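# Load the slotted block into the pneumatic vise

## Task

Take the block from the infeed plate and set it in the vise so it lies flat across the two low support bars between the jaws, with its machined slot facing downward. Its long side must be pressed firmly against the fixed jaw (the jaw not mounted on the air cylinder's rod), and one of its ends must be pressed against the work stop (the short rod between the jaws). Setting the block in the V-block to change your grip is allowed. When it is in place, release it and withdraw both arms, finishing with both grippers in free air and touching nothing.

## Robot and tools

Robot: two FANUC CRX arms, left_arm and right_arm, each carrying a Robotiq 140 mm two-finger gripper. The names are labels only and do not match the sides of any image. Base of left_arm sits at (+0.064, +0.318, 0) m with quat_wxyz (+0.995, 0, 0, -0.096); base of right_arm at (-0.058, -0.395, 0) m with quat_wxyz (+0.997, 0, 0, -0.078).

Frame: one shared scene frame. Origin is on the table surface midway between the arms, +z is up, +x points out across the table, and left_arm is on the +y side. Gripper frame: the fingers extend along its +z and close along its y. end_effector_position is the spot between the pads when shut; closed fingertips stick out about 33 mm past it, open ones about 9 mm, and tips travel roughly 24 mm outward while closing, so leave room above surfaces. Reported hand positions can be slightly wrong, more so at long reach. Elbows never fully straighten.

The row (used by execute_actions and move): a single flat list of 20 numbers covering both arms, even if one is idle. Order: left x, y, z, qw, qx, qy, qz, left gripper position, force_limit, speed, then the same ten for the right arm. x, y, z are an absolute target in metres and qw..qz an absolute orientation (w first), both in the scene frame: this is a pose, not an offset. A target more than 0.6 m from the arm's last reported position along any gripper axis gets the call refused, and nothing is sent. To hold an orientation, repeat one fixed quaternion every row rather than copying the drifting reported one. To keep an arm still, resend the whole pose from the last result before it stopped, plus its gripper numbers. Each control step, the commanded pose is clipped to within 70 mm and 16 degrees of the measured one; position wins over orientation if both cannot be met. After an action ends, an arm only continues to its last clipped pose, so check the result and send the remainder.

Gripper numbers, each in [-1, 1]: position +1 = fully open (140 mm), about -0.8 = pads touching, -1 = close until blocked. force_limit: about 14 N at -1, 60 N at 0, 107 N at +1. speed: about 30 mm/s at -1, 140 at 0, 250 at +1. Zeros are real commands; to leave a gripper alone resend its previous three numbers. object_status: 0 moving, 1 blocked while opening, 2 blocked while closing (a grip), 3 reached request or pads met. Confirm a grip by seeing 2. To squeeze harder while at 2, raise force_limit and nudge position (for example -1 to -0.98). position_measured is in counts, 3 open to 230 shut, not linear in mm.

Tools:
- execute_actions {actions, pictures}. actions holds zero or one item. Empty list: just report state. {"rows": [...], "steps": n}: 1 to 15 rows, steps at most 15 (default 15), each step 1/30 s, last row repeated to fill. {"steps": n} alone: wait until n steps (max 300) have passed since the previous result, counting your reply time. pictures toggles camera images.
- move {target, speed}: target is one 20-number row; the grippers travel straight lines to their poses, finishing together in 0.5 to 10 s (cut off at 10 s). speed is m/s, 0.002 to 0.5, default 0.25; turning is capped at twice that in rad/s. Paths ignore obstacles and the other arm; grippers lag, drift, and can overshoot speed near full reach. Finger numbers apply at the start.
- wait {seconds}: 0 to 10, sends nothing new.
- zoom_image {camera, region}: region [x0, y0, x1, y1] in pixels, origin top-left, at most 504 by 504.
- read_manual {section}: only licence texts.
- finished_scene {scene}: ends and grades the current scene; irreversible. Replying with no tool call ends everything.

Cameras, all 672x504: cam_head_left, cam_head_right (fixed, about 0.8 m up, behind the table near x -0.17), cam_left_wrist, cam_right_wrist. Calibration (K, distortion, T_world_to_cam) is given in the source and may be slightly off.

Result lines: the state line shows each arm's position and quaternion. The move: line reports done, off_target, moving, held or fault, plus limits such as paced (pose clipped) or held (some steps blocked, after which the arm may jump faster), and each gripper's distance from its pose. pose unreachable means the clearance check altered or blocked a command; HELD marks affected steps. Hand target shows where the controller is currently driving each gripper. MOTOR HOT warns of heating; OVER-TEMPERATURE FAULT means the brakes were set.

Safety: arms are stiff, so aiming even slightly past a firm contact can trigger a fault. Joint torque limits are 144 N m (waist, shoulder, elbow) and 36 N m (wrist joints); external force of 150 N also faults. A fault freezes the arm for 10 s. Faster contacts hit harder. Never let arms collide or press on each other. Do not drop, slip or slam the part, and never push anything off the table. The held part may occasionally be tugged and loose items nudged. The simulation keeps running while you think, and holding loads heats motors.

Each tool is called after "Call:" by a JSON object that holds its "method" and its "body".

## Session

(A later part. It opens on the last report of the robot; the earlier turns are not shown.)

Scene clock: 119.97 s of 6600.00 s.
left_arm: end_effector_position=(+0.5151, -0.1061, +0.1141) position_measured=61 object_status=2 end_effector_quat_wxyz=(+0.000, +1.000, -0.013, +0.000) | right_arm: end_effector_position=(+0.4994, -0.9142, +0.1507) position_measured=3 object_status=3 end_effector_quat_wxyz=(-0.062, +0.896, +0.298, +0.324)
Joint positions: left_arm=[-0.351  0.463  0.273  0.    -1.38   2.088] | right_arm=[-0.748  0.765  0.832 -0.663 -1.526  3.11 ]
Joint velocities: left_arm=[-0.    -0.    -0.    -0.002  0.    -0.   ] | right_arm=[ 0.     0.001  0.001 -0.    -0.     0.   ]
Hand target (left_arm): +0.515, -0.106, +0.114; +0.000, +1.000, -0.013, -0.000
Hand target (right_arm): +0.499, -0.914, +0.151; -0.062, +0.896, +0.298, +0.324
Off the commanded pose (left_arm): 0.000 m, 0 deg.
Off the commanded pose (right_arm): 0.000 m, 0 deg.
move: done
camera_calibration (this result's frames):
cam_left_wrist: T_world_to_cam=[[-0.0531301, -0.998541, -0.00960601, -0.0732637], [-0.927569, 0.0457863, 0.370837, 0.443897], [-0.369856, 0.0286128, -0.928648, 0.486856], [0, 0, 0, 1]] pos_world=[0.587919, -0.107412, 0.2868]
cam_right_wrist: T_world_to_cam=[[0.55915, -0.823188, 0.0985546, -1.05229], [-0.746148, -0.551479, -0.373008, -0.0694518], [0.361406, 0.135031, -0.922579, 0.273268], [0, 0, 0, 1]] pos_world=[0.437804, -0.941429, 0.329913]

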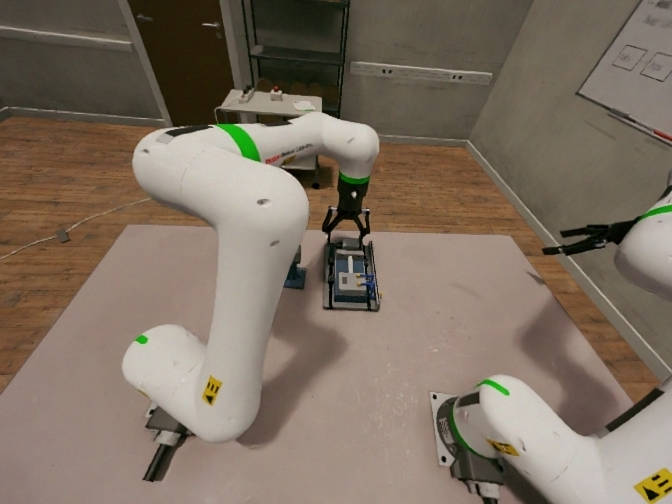

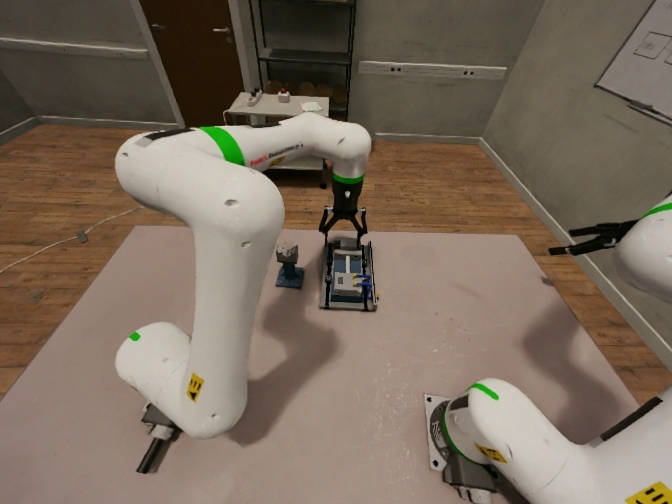

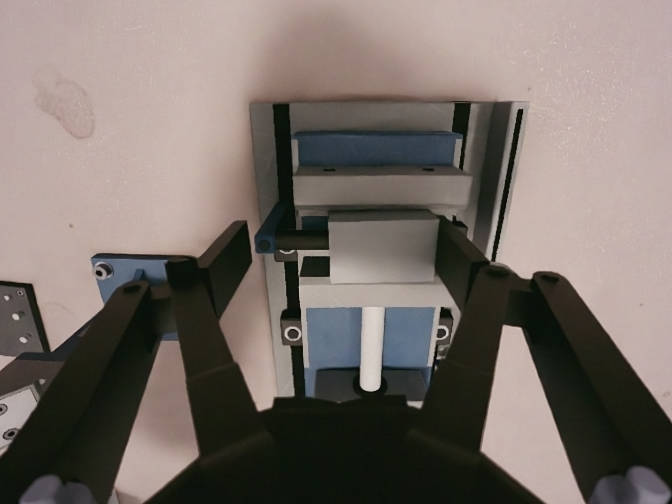

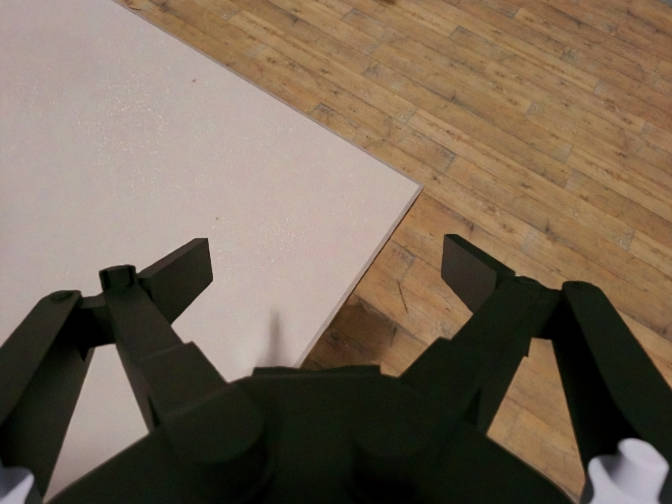

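Call:
{"method": "move", "body": {"target": [0.515,-0.106,0.114,0,1,-0.013,0,0.8,-1,0,0.4994,-0.9142,0.1507,-0.062,0.896,0.298,0.324,1,0,0]}}

Call:
{"method": "move", "body": {"target": [0.515,-0.106,0.15,0,1,-0.013,0,1,-1,0,0.4994,-0.9142,0.1507,-0.062,0.896,0.298,0.324,1,0,0]}}

Call:
{"method": "move", "body": {"target": [0.548,-0.128,0.145,0,0.698,-0.716,0,1,-1,0,0.4994,-0.9142,0.1507,-0.062,0.896,0.298,0.324,1,0,0], "speed": 0.4}}

Call:
{"method": "move", "body": {"target": [0.548,-0.128,0.122,0,0.698,-0.716,0,1,-1,0,0.4994,-0.9142,0.1507,-0.062,0.896,0.298,0.324,1,0,0], "speed": 0.04}}

Call:
{"method": "move", "body": {"target": [0.548,-0.128,0.122,0,0.698,-0.716,0,0.3,-1,-1,0.4994,-0.9142,0.1507,-0.062,0.896,0.298,0.324,1,0,0]}}

Scene clock: 126.37 s of 6600.00 s.
left_arm: end_effector_position=(+0.5150, -0.1060, +0.1140) position_measured=28 object_status=3 end_effector_quat_wxyz=(-0.000, +1.000, -0.013, -0.000) | right_arm: end_effector_position=(+0.4994, -0.9142, +0.1507) position_measured=3 object_status=3 end_effector_quat_wxyz=(-0.062, +0.896, +0.298, +0.324)
Joint positions: left_arm=[-0.351  0.463  0.272 -0.    -1.38   2.088] | right_arm=[-0.748  0.765  0.832 -0.663 -1.526  3.11 ]
Joint velocities: left_arm=[ 0.001  0.     0.001 -0.     0.     0.   ] | right_arm=[-0.001 -0.     0.001 -0.    -0.001  0.   ]
Hand target (left_arm): +0.515, -0.106, +0.114; -0.000, +1.000, -0.013, +0.000
Hand target (right_arm): +0.499, -0.914, +0.151; -0.062, +0.896, +0.298, +0.324
Off the commanded pose (left_arm): 0.000 m, 0 deg.
Off the commanded pose (right_arm): 0.000 m, 0 deg.
After step 90, 2.70 s passed at rest.
move: done
camera_calibration (this result's frames):
cam_left_wrist: T_world_to_cam=[[-0.0531611, -0.998536, -0.00996833, -0.0730721], [-0.927445, 0.045671, 0.37116, 0.443715], [-0.370161, 0.0289763, -0.928516, 0.48685], [0, 0, 0, 1]] pos_world=[0.58785, -0.107337, 0.28663]
cam_right_wrist: T_world_to_cam=[[0.55915, -0.823188, 0.0985546, -1.05229], [-0.746148, -0.551479, -0.373008, -0.0694519], [0.361406, 0.135031, -0.922579, 0.273268], [0, 0, 0, 1]] pos_world=[0.437804, -0.941429, 0.329913]

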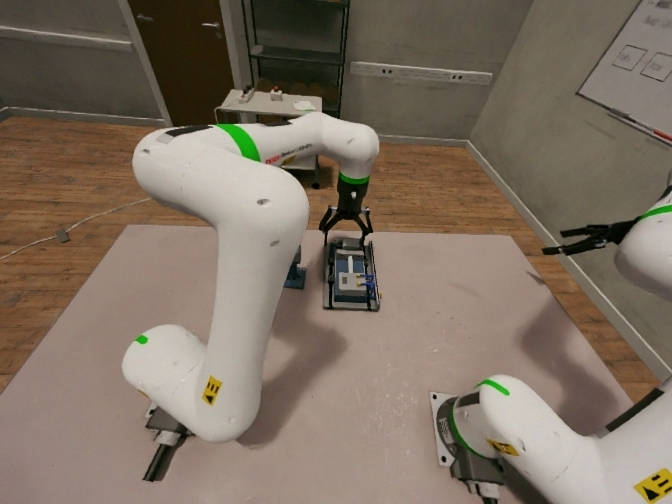

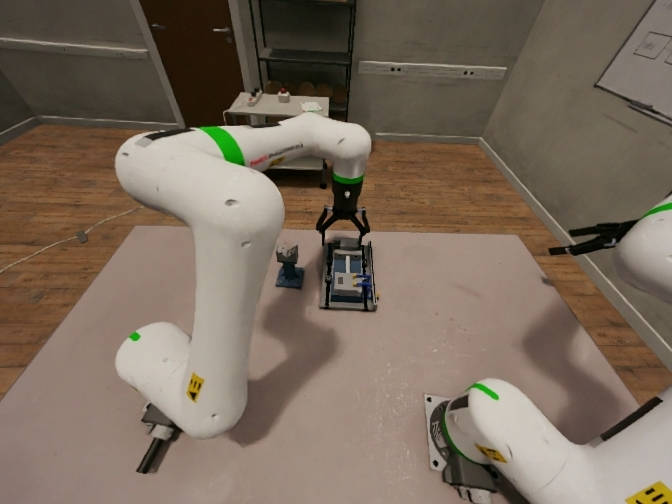

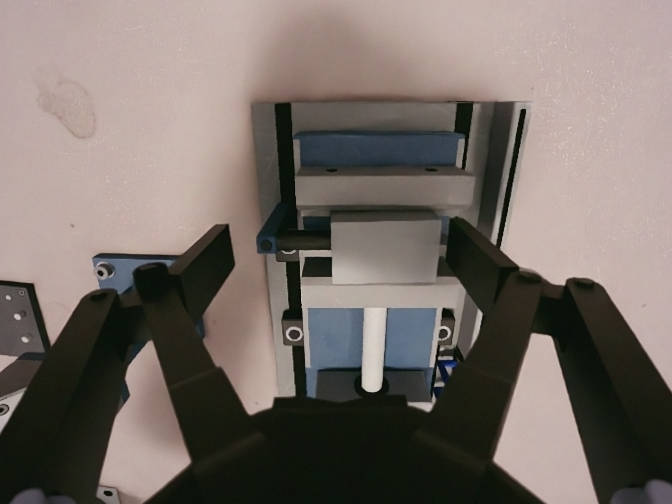

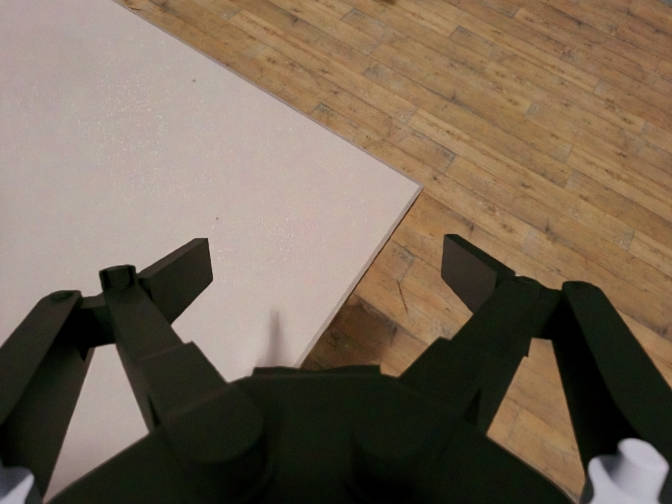

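Scene clock: 127.10 s of 6600.00 s.
left_arm: end_effector_position=(+0.5150, -0.1060, +0.1500) position_measured=3 object_status=3 end_effector_quat_wxyz=(+0.000, +1.000, -0.013, +0.000) | right_arm: end_effector_position=(+0.4994, -0.9142, +0.1507) position_measured=3 object_status=3 end_effector_quat_wxyz=(-0.062, +0.896, +0.298, +0.324)
Joint positions: left_arm=[-0.351  0.449  0.337  0.    -1.459  2.088] | right_arm=[-0.748  0.765  0.832 -0.663 -1.526  3.11 ]
Joint velocities: left_arm=[-0.    -0.     0.001 -0.     0.    -0.   ] | right_arm=[-0.     0.    -0.001  0.    -0.     0.   ]
Hand target (left_arm): +0.515, -0.106, +0.150; -0.000, +1.000, -0.013, +0.000
Hand target (right_arm): +0.499, -0.914, +0.151; -0.062, +0.896, +0.298, +0.324
Off the commanded pose (left_arm): 0.000 m, 0 deg.
Off the commanded pose (right_arm): 0.000 m, 0 deg.
move: done
camera_calibration (this result's frames):
cam_left_wrist: T_world_to_cam=[[-0.0531609, -0.998537, -0.00992842, -0.0727481], [-0.927468, 0.0456874, 0.371102, 0.430411], [-0.370105, 0.0289364, -0.928539, 0.52029], [0, 0, 0, 1]] pos_world=[0.587886, -0.107361, 0.322661]
cam_right_wrist: T_world_to_cam=[[0.55915, -0.823188, 0.0985548, -1.05229], [-0.746148, -0.551479, -0.373008, -0.0694518], [0.361406, 0.135031, -0.922579, 0.273268], [0, 0, 0, 1]] pos_world=[0.437804, -0.941429, 0.329913]

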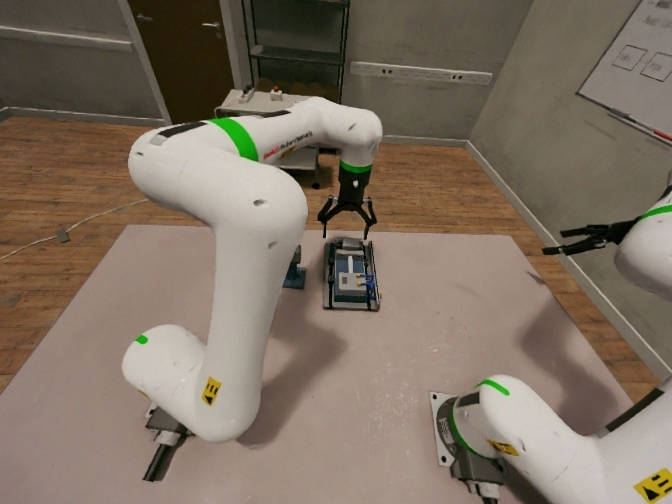

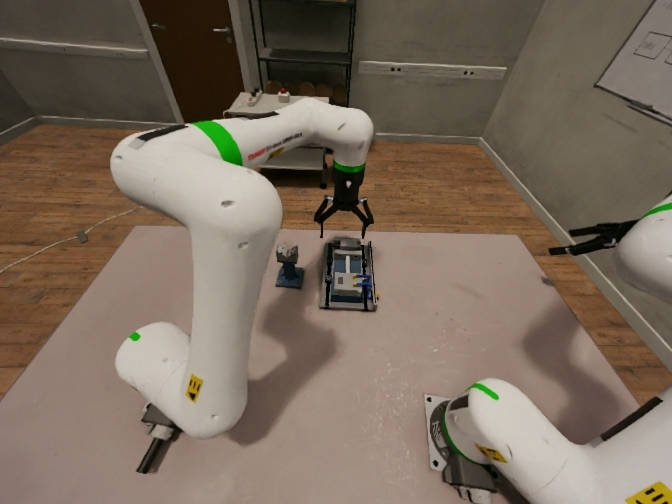

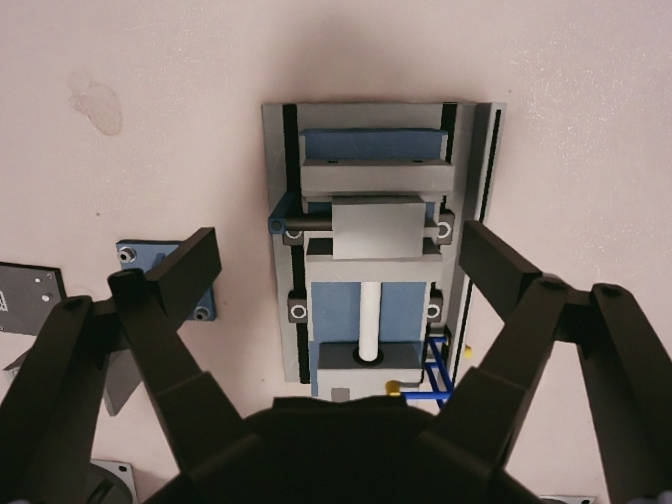

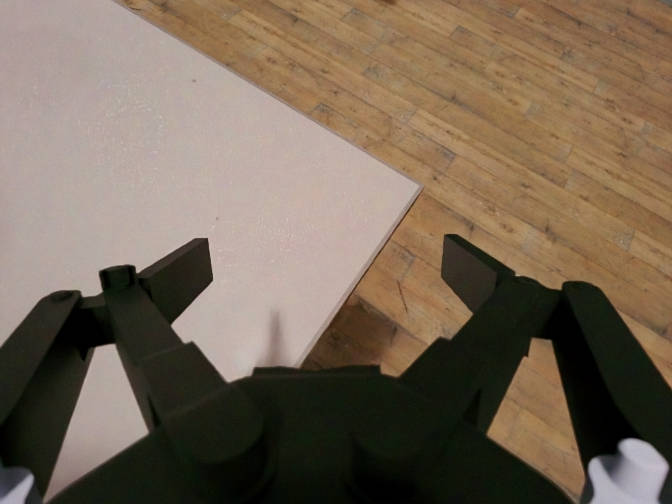

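Scene clock: 129.50 s of 6600.00 s.
left_arm: end_effector_position=(+0.5480, -0.1281, +0.1451) position_measured=3 object_status=3 end_effector_quat_wxyz=(-0.000, +0.698, -0.716, +0.000) | right_arm: end_effector_position=(+0.4994, -0.9142, +0.1507) position_measured=3 object_status=3 end_effector_quat_wxyz=(-0.062, +0.896, +0.298, +0.324)
Joint positions: left_arm=[-0.354  0.556  0.483 -0.    -1.497  0.521] | right_arm=[-0.748  0.765  0.832 -0.663 -1.526  3.11 ]
Joint velocities: left_arm=[ 0.001 -0.     0.001  0.     0.    -0.001] | right_arm=[-0.    -0.001 -0.001  0.     0.     0.   ]
Hand target (left_arm): +0.548, -0.128, +0.145; -0.000, +0.698, -0.716, +0.000
Hand target (right_arm): +0.499, -0.914, +0.151; -0.062, +0.896, +0.298, +0.324
Off the commanded pose (left_arm): 0.000 m, 0 deg.
Off the commanded pose (right_arm): 0.000 m, 0 deg.
move: done
camera_calibration (this result's frames):
cam_left_wrist: T_world_to_cam=[[-0.998567, 0.0525688, -0.00998043, 0.559693], [0.0451167, 0.927476, 0.37115, 0.0437479], [0.0287675, 0.370168, -0.928519, 0.353639], [0, 0, 0, 1]] pos_world=[0.546744, -0.200903, 0.317709]
cam_right_wrist: T_world_to_cam=[[0.559151, -0.823188, 0.0985548, -1.05229], [-0.746148, -0.551479, -0.373008, -0.0694519], [0.361406, 0.135031, -0.922579, 0.273268], [0, 0, 0, 1]] pos_world=[0.437804, -0.941429, 0.329913]

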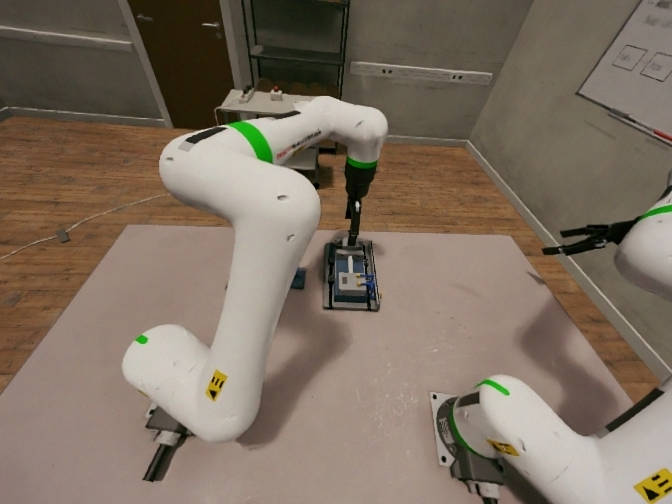

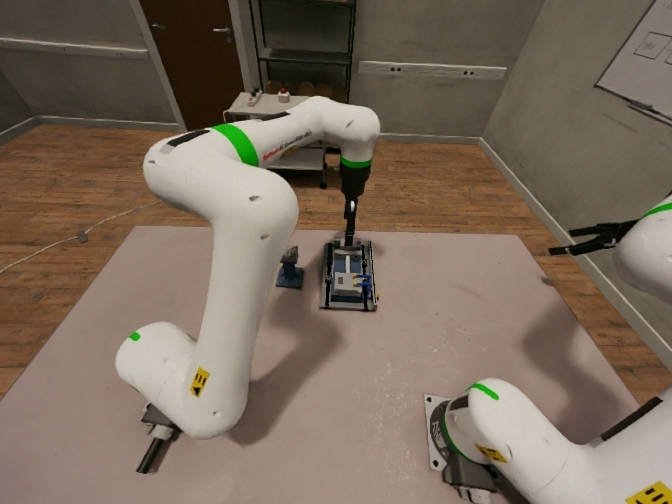

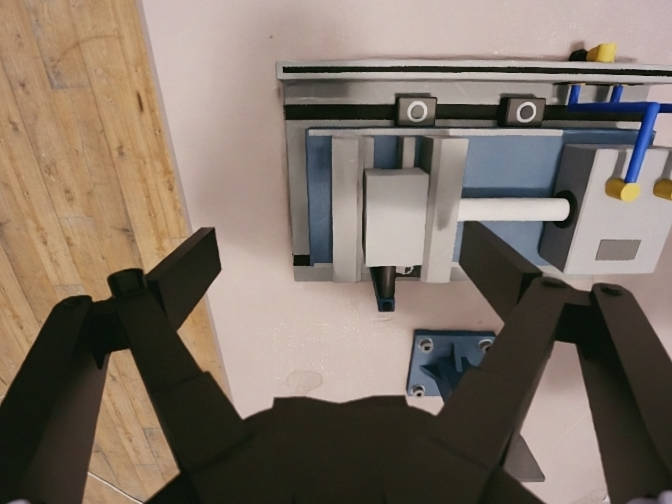

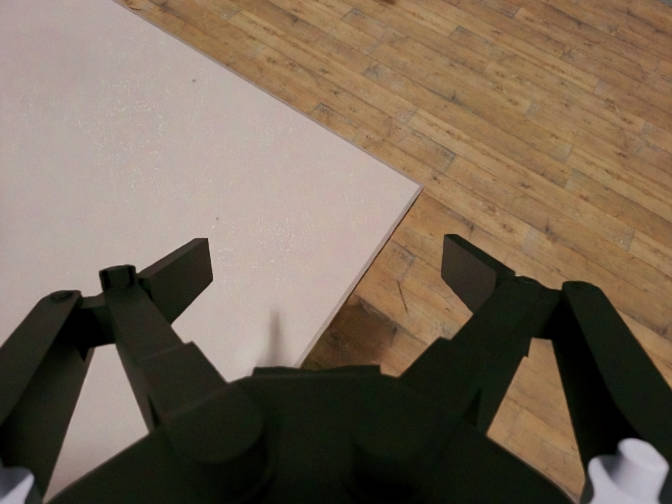

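Scene clock: 130.33 s of 6600.00 s.
left_arm: end_effector_position=(+0.5480, -0.1280, +0.1220) position_measured=3 object_status=3 end_effector_quat_wxyz=(-0.000, +0.698, -0.716, -0.000) | right_arm: end_effector_position=(+0.4994, -0.9142, +0.1507) position_measured=3 object_status=3 end_effector_quat_wxyz=(-0.062, +0.896, +0.298, +0.324)
Joint positions: left_arm=[-0.354  0.562  0.438 -0.    -1.446  0.521] | right_arm=[-0.748  0.765  0.832 -0.663 -1.526  3.11 ]
Joint velocities: left_arm=[ 0. -0.  0. -0.  0. -0.] | right_arm=[ 0.    -0.001 -0.001 -0.001 -0.    -0.   ]
Hand target (left_arm): +0.548, -0.128, +0.122; +0.000, +0.698, -0.716, +0.000
Hand target (right_arm): +0.499, -0.914, +0.151; -0.062, +0.896, +0.298, +0.324
Off the commanded pose (left_arm): 0.000 m, 0 deg.
Off the commanded pose (right_arm): 0.000 m, 0 deg.
move: done
camera_calibration (this result's frames):
cam_left_wrist: T_world_to_cam=[[-0.99856, 0.0527122, -0.00997154, 0.559396], [0.0452516, 0.927449, 0.371202, 0.052163], [0.028815, 0.370216, -0.928499, 0.332161], [0, 0, 0, 1]] pos_world=[0.546658, -0.200837, 0.294626]
cam_right_wrist: T_world_to_cam=[[0.55915, -0.823188, 0.0985548, -1.05229], [-0.746148, -0.551479, -0.373008, -0.0694518], [0.361406, 0.135031, -0.922579, 0.273268], [0, 0, 0, 1]] pos_world=[0.437804, -0.941429, 0.329913]

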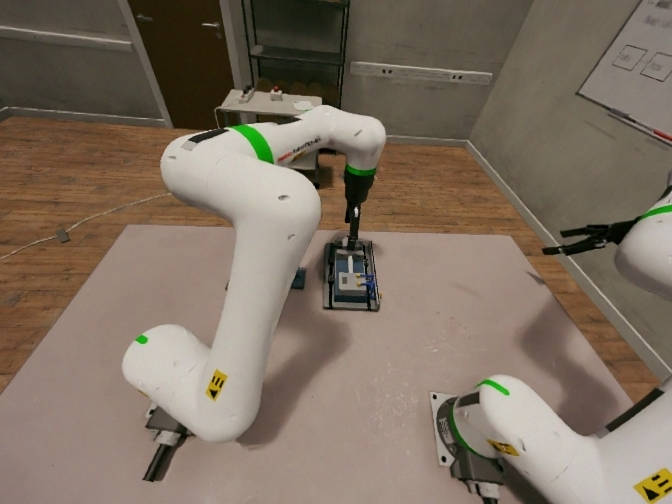

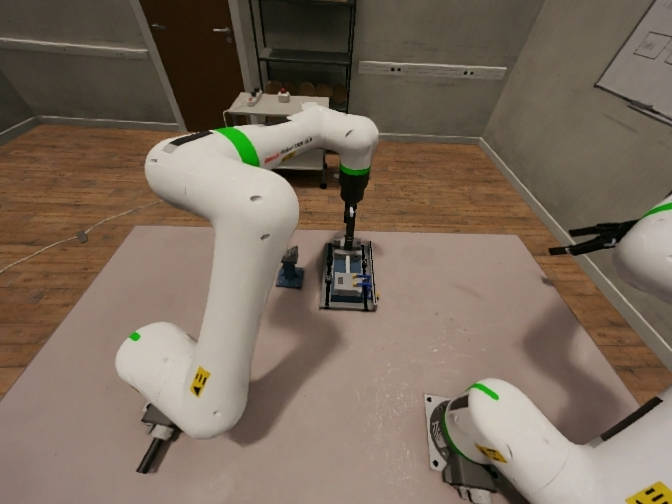

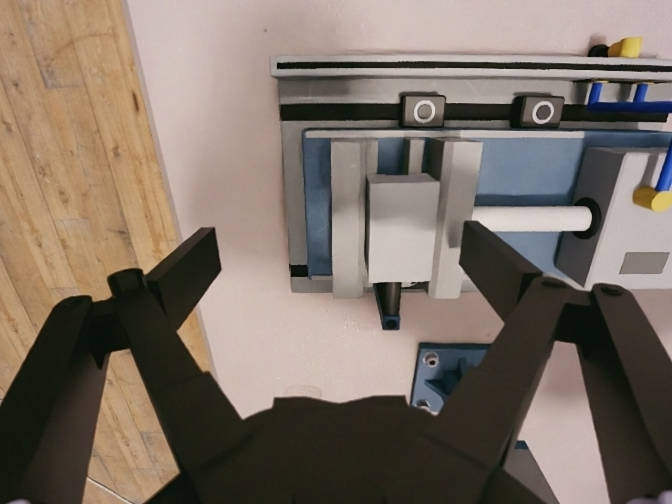

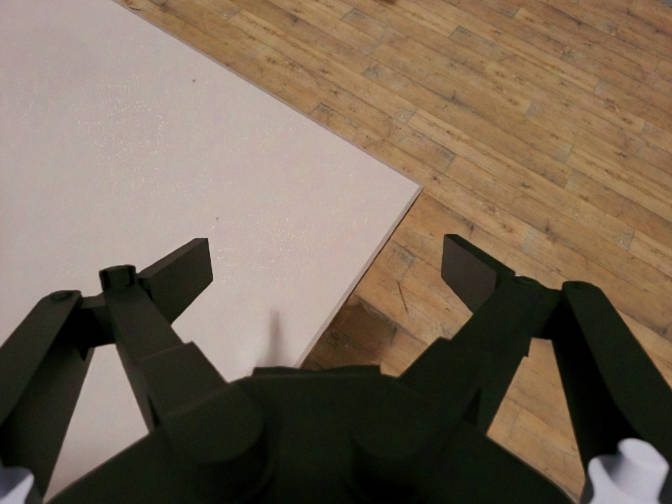

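Scene clock: 131.87 s of 6600.00 s.
left_arm: end_effector_position=(+0.5479, -0.1280, +0.1220) position_measured=67 object_status=0 end_effector_quat_wxyz=(+0.000, +0.698, -0.716, -0.000) | right_arm: end_effector_position=(+0.4994, -0.9142, +0.1507) position_measured=3 object_status=3 end_effector_quat_wxyz=(-0.062, +0.896, +0.298, +0.324)
Joint positions: left_arm=[-0.353  0.562  0.438  0.    -1.447  0.521] | right_arm=[-0.748  0.765  0.832 -0.663 -1.526  3.11 ]
Joint velocities: left_arm=[ 0.    -0.001 -0.    -0.001  0.003 -0.001] | right_arm=[ 0.     0.001  0.     0.002 -0.     0.   ]
Hand target (left_arm): +0.548, -0.128, +0.122; +0.000, +0.698, -0.716, -0.000
Hand target (right_arm): +0.499, -0.914, +0.151; -0.062, +0.896, +0.298, +0.324
Off the commanded pose (left_arm): 0.000 m, 0 deg.
Off the commanded pose (right_arm): 0.000 m, 0 deg.
move: done
camera_calibration (this result's frames):
cam_left_wrist: T_world_to_cam=[[-0.998565, 0.0526621, -0.00976215, 0.559332], [0.0452857, 0.927488, 0.3711, 0.0521915], [0.0285972, 0.370125, -0.928542, 0.332315], [0, 0, 0, 1]] pos_world=[0.546662, -0.200861, 0.29466]
cam_right_wrist: T_world_to_cam=[[0.55915, -0.823188, 0.0985547, -1.05229], [-0.746148, -0.551479, -0.373008, -0.0694517], [0.361406, 0.135031, -0.922579, 0.273268], [0, 0, 0, 1]] pos_world=[0.437804, -0.941429, 0.329913]

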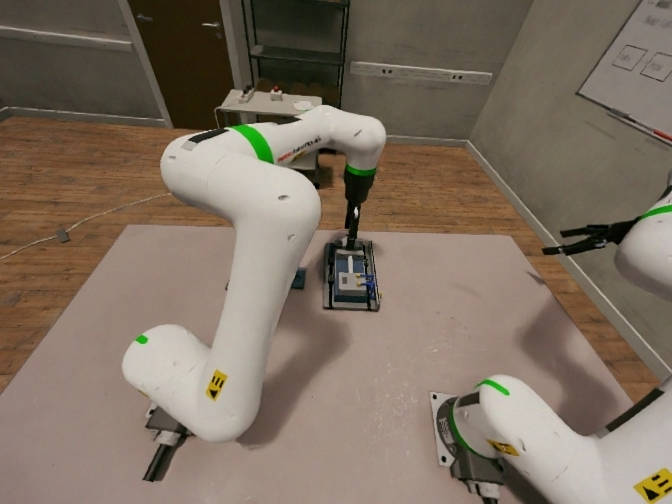

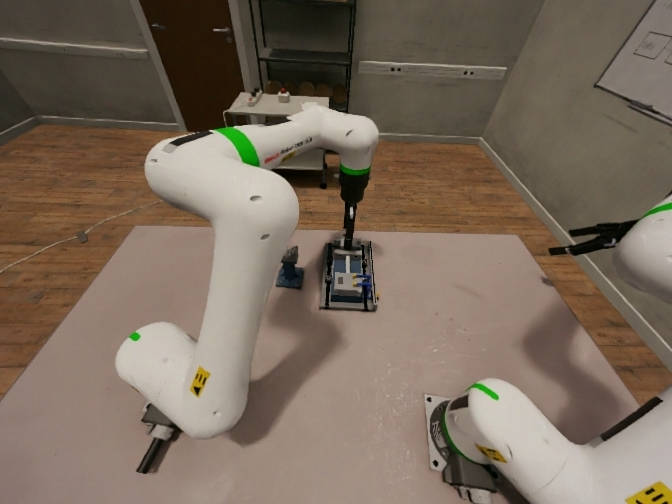

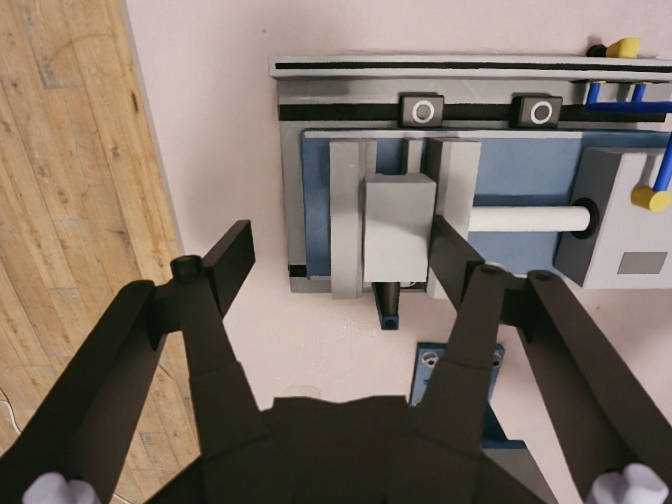

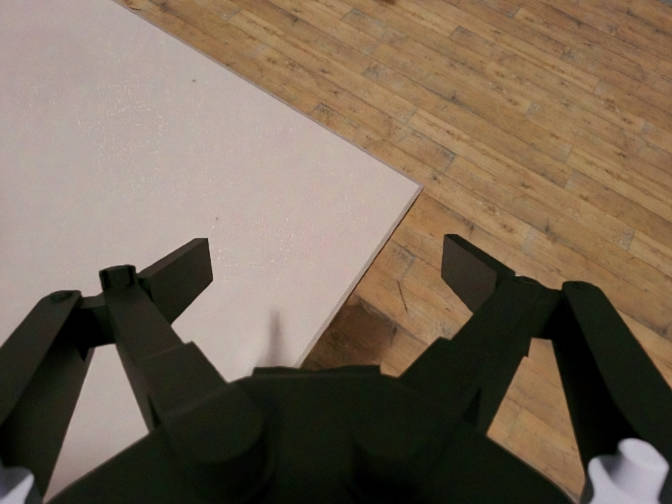

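Call:
{"method": "move", "body": {"target": [0.548,-0.128,0.122,0,0.698,-0.716,0,1,-1,0,0.4994,-0.9142,0.1507,-0.062,0.896,0.298,0.324,1,0,0]}}

Call:
{"method": "move", "body": {"target": [0.53,-0.128,0.17,0,0.698,-0.716,0,1,-1,0,0.4994,-0.9142,0.1507,-0.062,0.896,0.298,0.324,1,0,0]}}

Call:
{"method": "zoom_image", "body": {"camera": "cam_left_wrist", "region": [280,130,440,310]}}

Scene clock: 136.53 s of 6600.00 s.
left_arm: end_effector_position=(+0.5480, -0.1280, +0.1220) position_measured=3 object_status=3 end_effector_quat_wxyz=(-0.000, +0.698, -0.716, +0.000) | right_arm: end_effector_position=(+0.4994, -0.9142, +0.1507) position_measured=3 object_status=3 end_effector_quat_wxyz=(-0.062, +0.896, +0.298, +0.324)
Joint positions: left_arm=[-0.353  0.562  0.438  0.    -1.446  0.521] | right_arm=[-0.748  0.765  0.832 -0.663 -1.526  3.11 ]
Joint velocities: left_arm=[-0.     0.     0.002  0.     0.002 -0.   ] | right_arm=[-0.    -0.001  0.001  0.     0.    -0.   ]
Hand target (left_arm): +0.548, -0.128, +0.122; +0.000, +0.698, -0.716, +0.000
Hand target (right_arm): +0.499, -0.914, +0.151; -0.062, +0.896, +0.298, +0.324
Off the commanded pose (left_arm): 0.000 m, 0 deg.
Off the commanded pose (right_arm): 0.000 m, 0 deg.
After step 90, 0.97 s passed at rest.
move: done
camera_calibration (this result's frames):
cam_left_wrist: T_world_to_cam=[[-0.998571, 0.0525062, -0.00998094, 0.559427], [0.0450587, 0.927483, 0.371141, 0.0522974], [0.0287444, 0.370161, -0.928523, 0.332216], [0, 0, 0, 1]] pos_world=[0.546722, -0.200852, 0.294644]
cam_right_wrist: T_world_to_cam=[[0.55915, -0.823188, 0.0985548, -1.05229], [-0.746148, -0.551479, -0.373008, -0.0694518], [0.361406, 0.135031, -0.922579, 0.273268], [0, 0, 0, 1]] pos_world=[0.437804, -0.941429, 0.329913]

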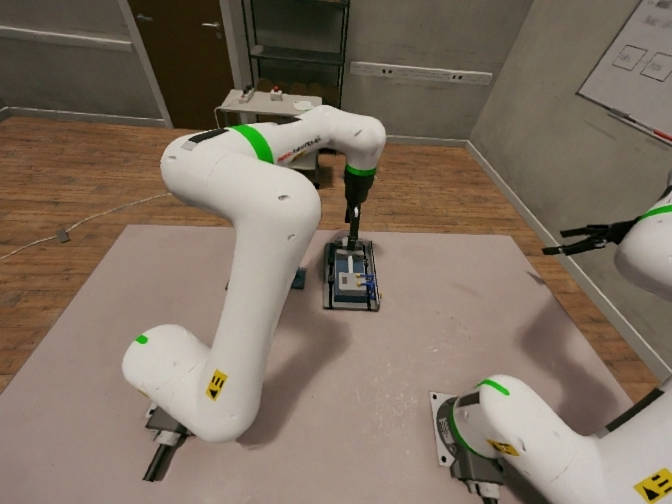

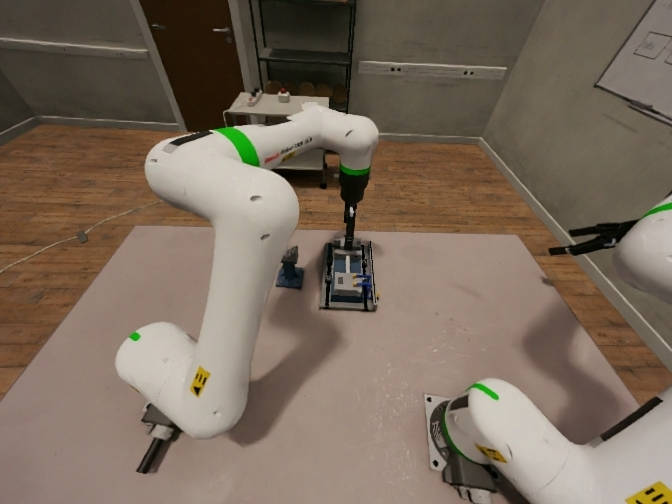

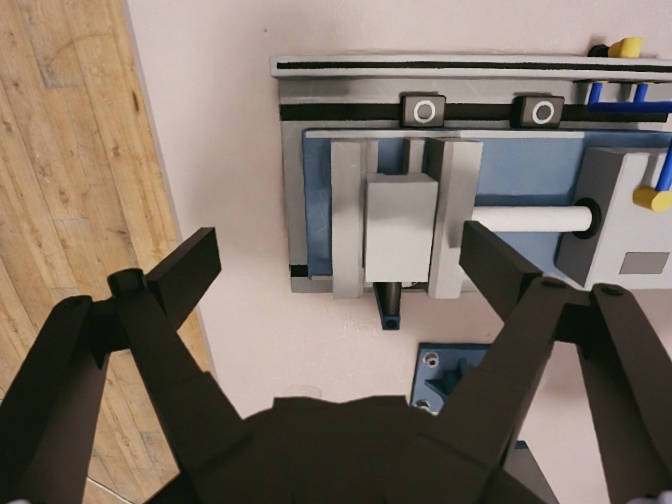

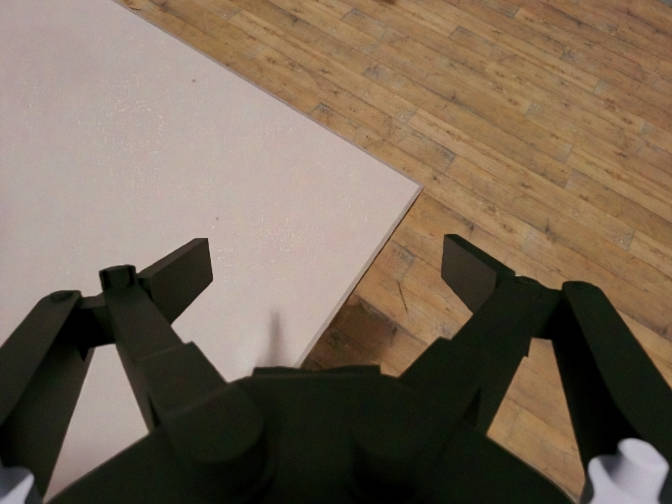

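Scene clock: 137.27 s of 6600.00 s.
left_arm: end_effector_position=(+0.5300, -0.1280, +0.1699) position_measured=3 object_status=3 end_effector_quat_wxyz=(+0.000, +0.698, -0.716, -0.000) | right_arm: end_effector_position=(+0.4994, -0.9142, +0.1507) position_measured=3 object_status=3 end_effector_quat_wxyz=(-0.062, +0.896, +0.298, +0.324)
Joint positions: left_arm=[-0.368  0.516  0.48   0.    -1.535  0.536] | right_arm=[-0.748  0.765  0.832 -0.663 -1.526  3.11 ]
Joint velocities: left_arm=[-0.    -0.001 -0.    -0.001 -0.002  0.   ] | right_arm=[-0.    -0.001 -0.    -0.001  0.001  0.   ]
Hand target (left_arm): +0.530, -0.128, +0.170; +0.000, +0.698, -0.716, +0.000
Hand target (right_arm): +0.499, -0.914, +0.151; -0.062, +0.896, +0.298, +0.324
Off the commanded pose (left_arm): 0.000 m, 0 deg.
Off the commanded pose (right_arm): 0.000 m, 0 deg.
move: done
camera_calibration (this result's frames):
cam_left_wrist: T_world_to_cam=[[-0.998573, 0.0524811, -0.00988666, 0.541942], [0.0450705, 0.927485, 0.371133, 0.0353447], [0.0286472, 0.370158, -0.928527, 0.377284], [0, 0, 0, 1]] pos_world=[0.528768, -0.200878, 0.342558]
cam_right_wrist: T_world_to_cam=[[0.55915, -0.823188, 0.0985543, -1.05229], [-0.746148, -0.551479, -0.373008, -0.0694515], [0.361406, 0.135031, -0.922579, 0.273268], [0, 0, 0, 1]] pos_world=[0.437804, -0.941429, 0.329913]

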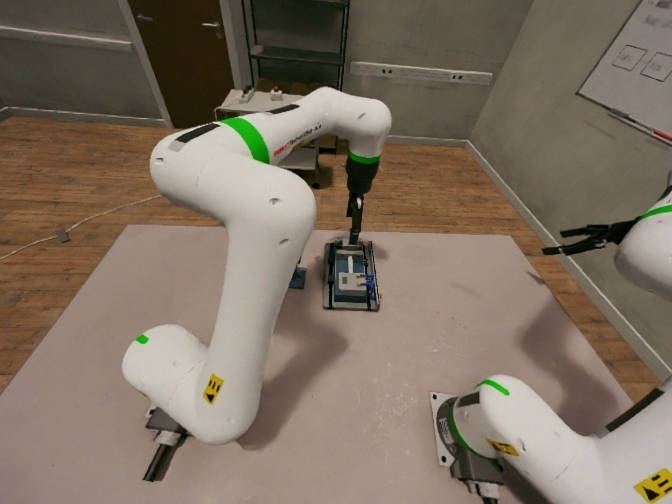

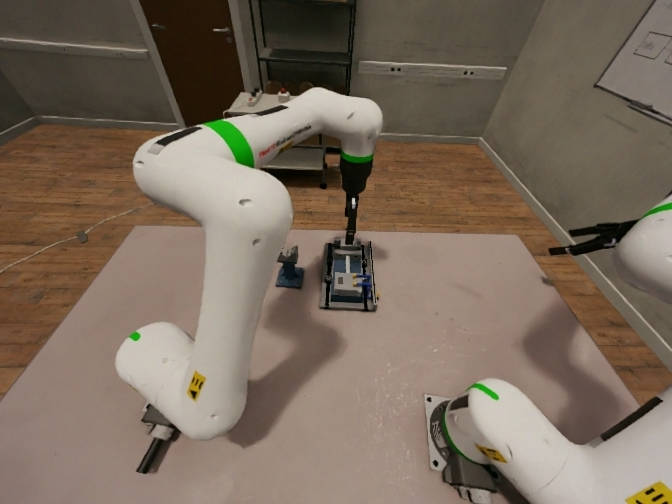

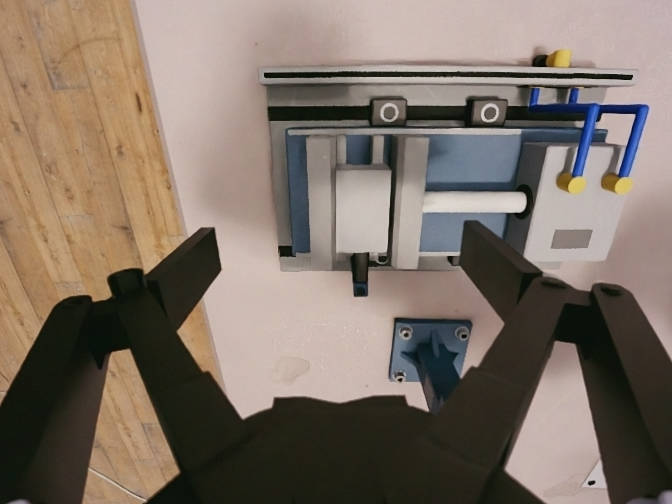

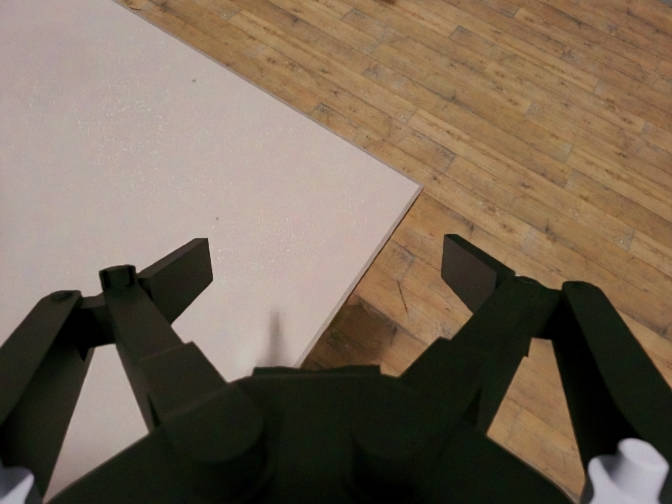

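Region (280, 130, 440, 310) of cam_left_wrist's 672x504 image, scaled by 2.800, with more detail than that image has.

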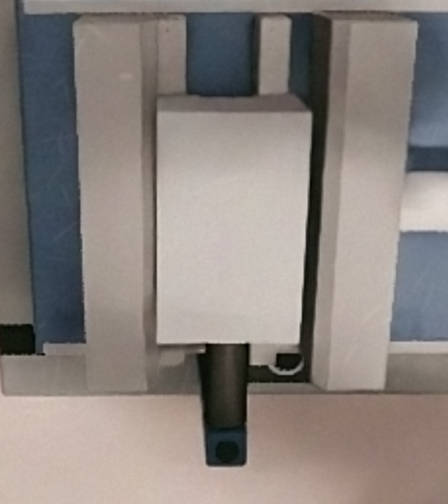

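Call:
{"method": "finished_scene", "body": {"scene": 2}}

The scene is finished: the task was done.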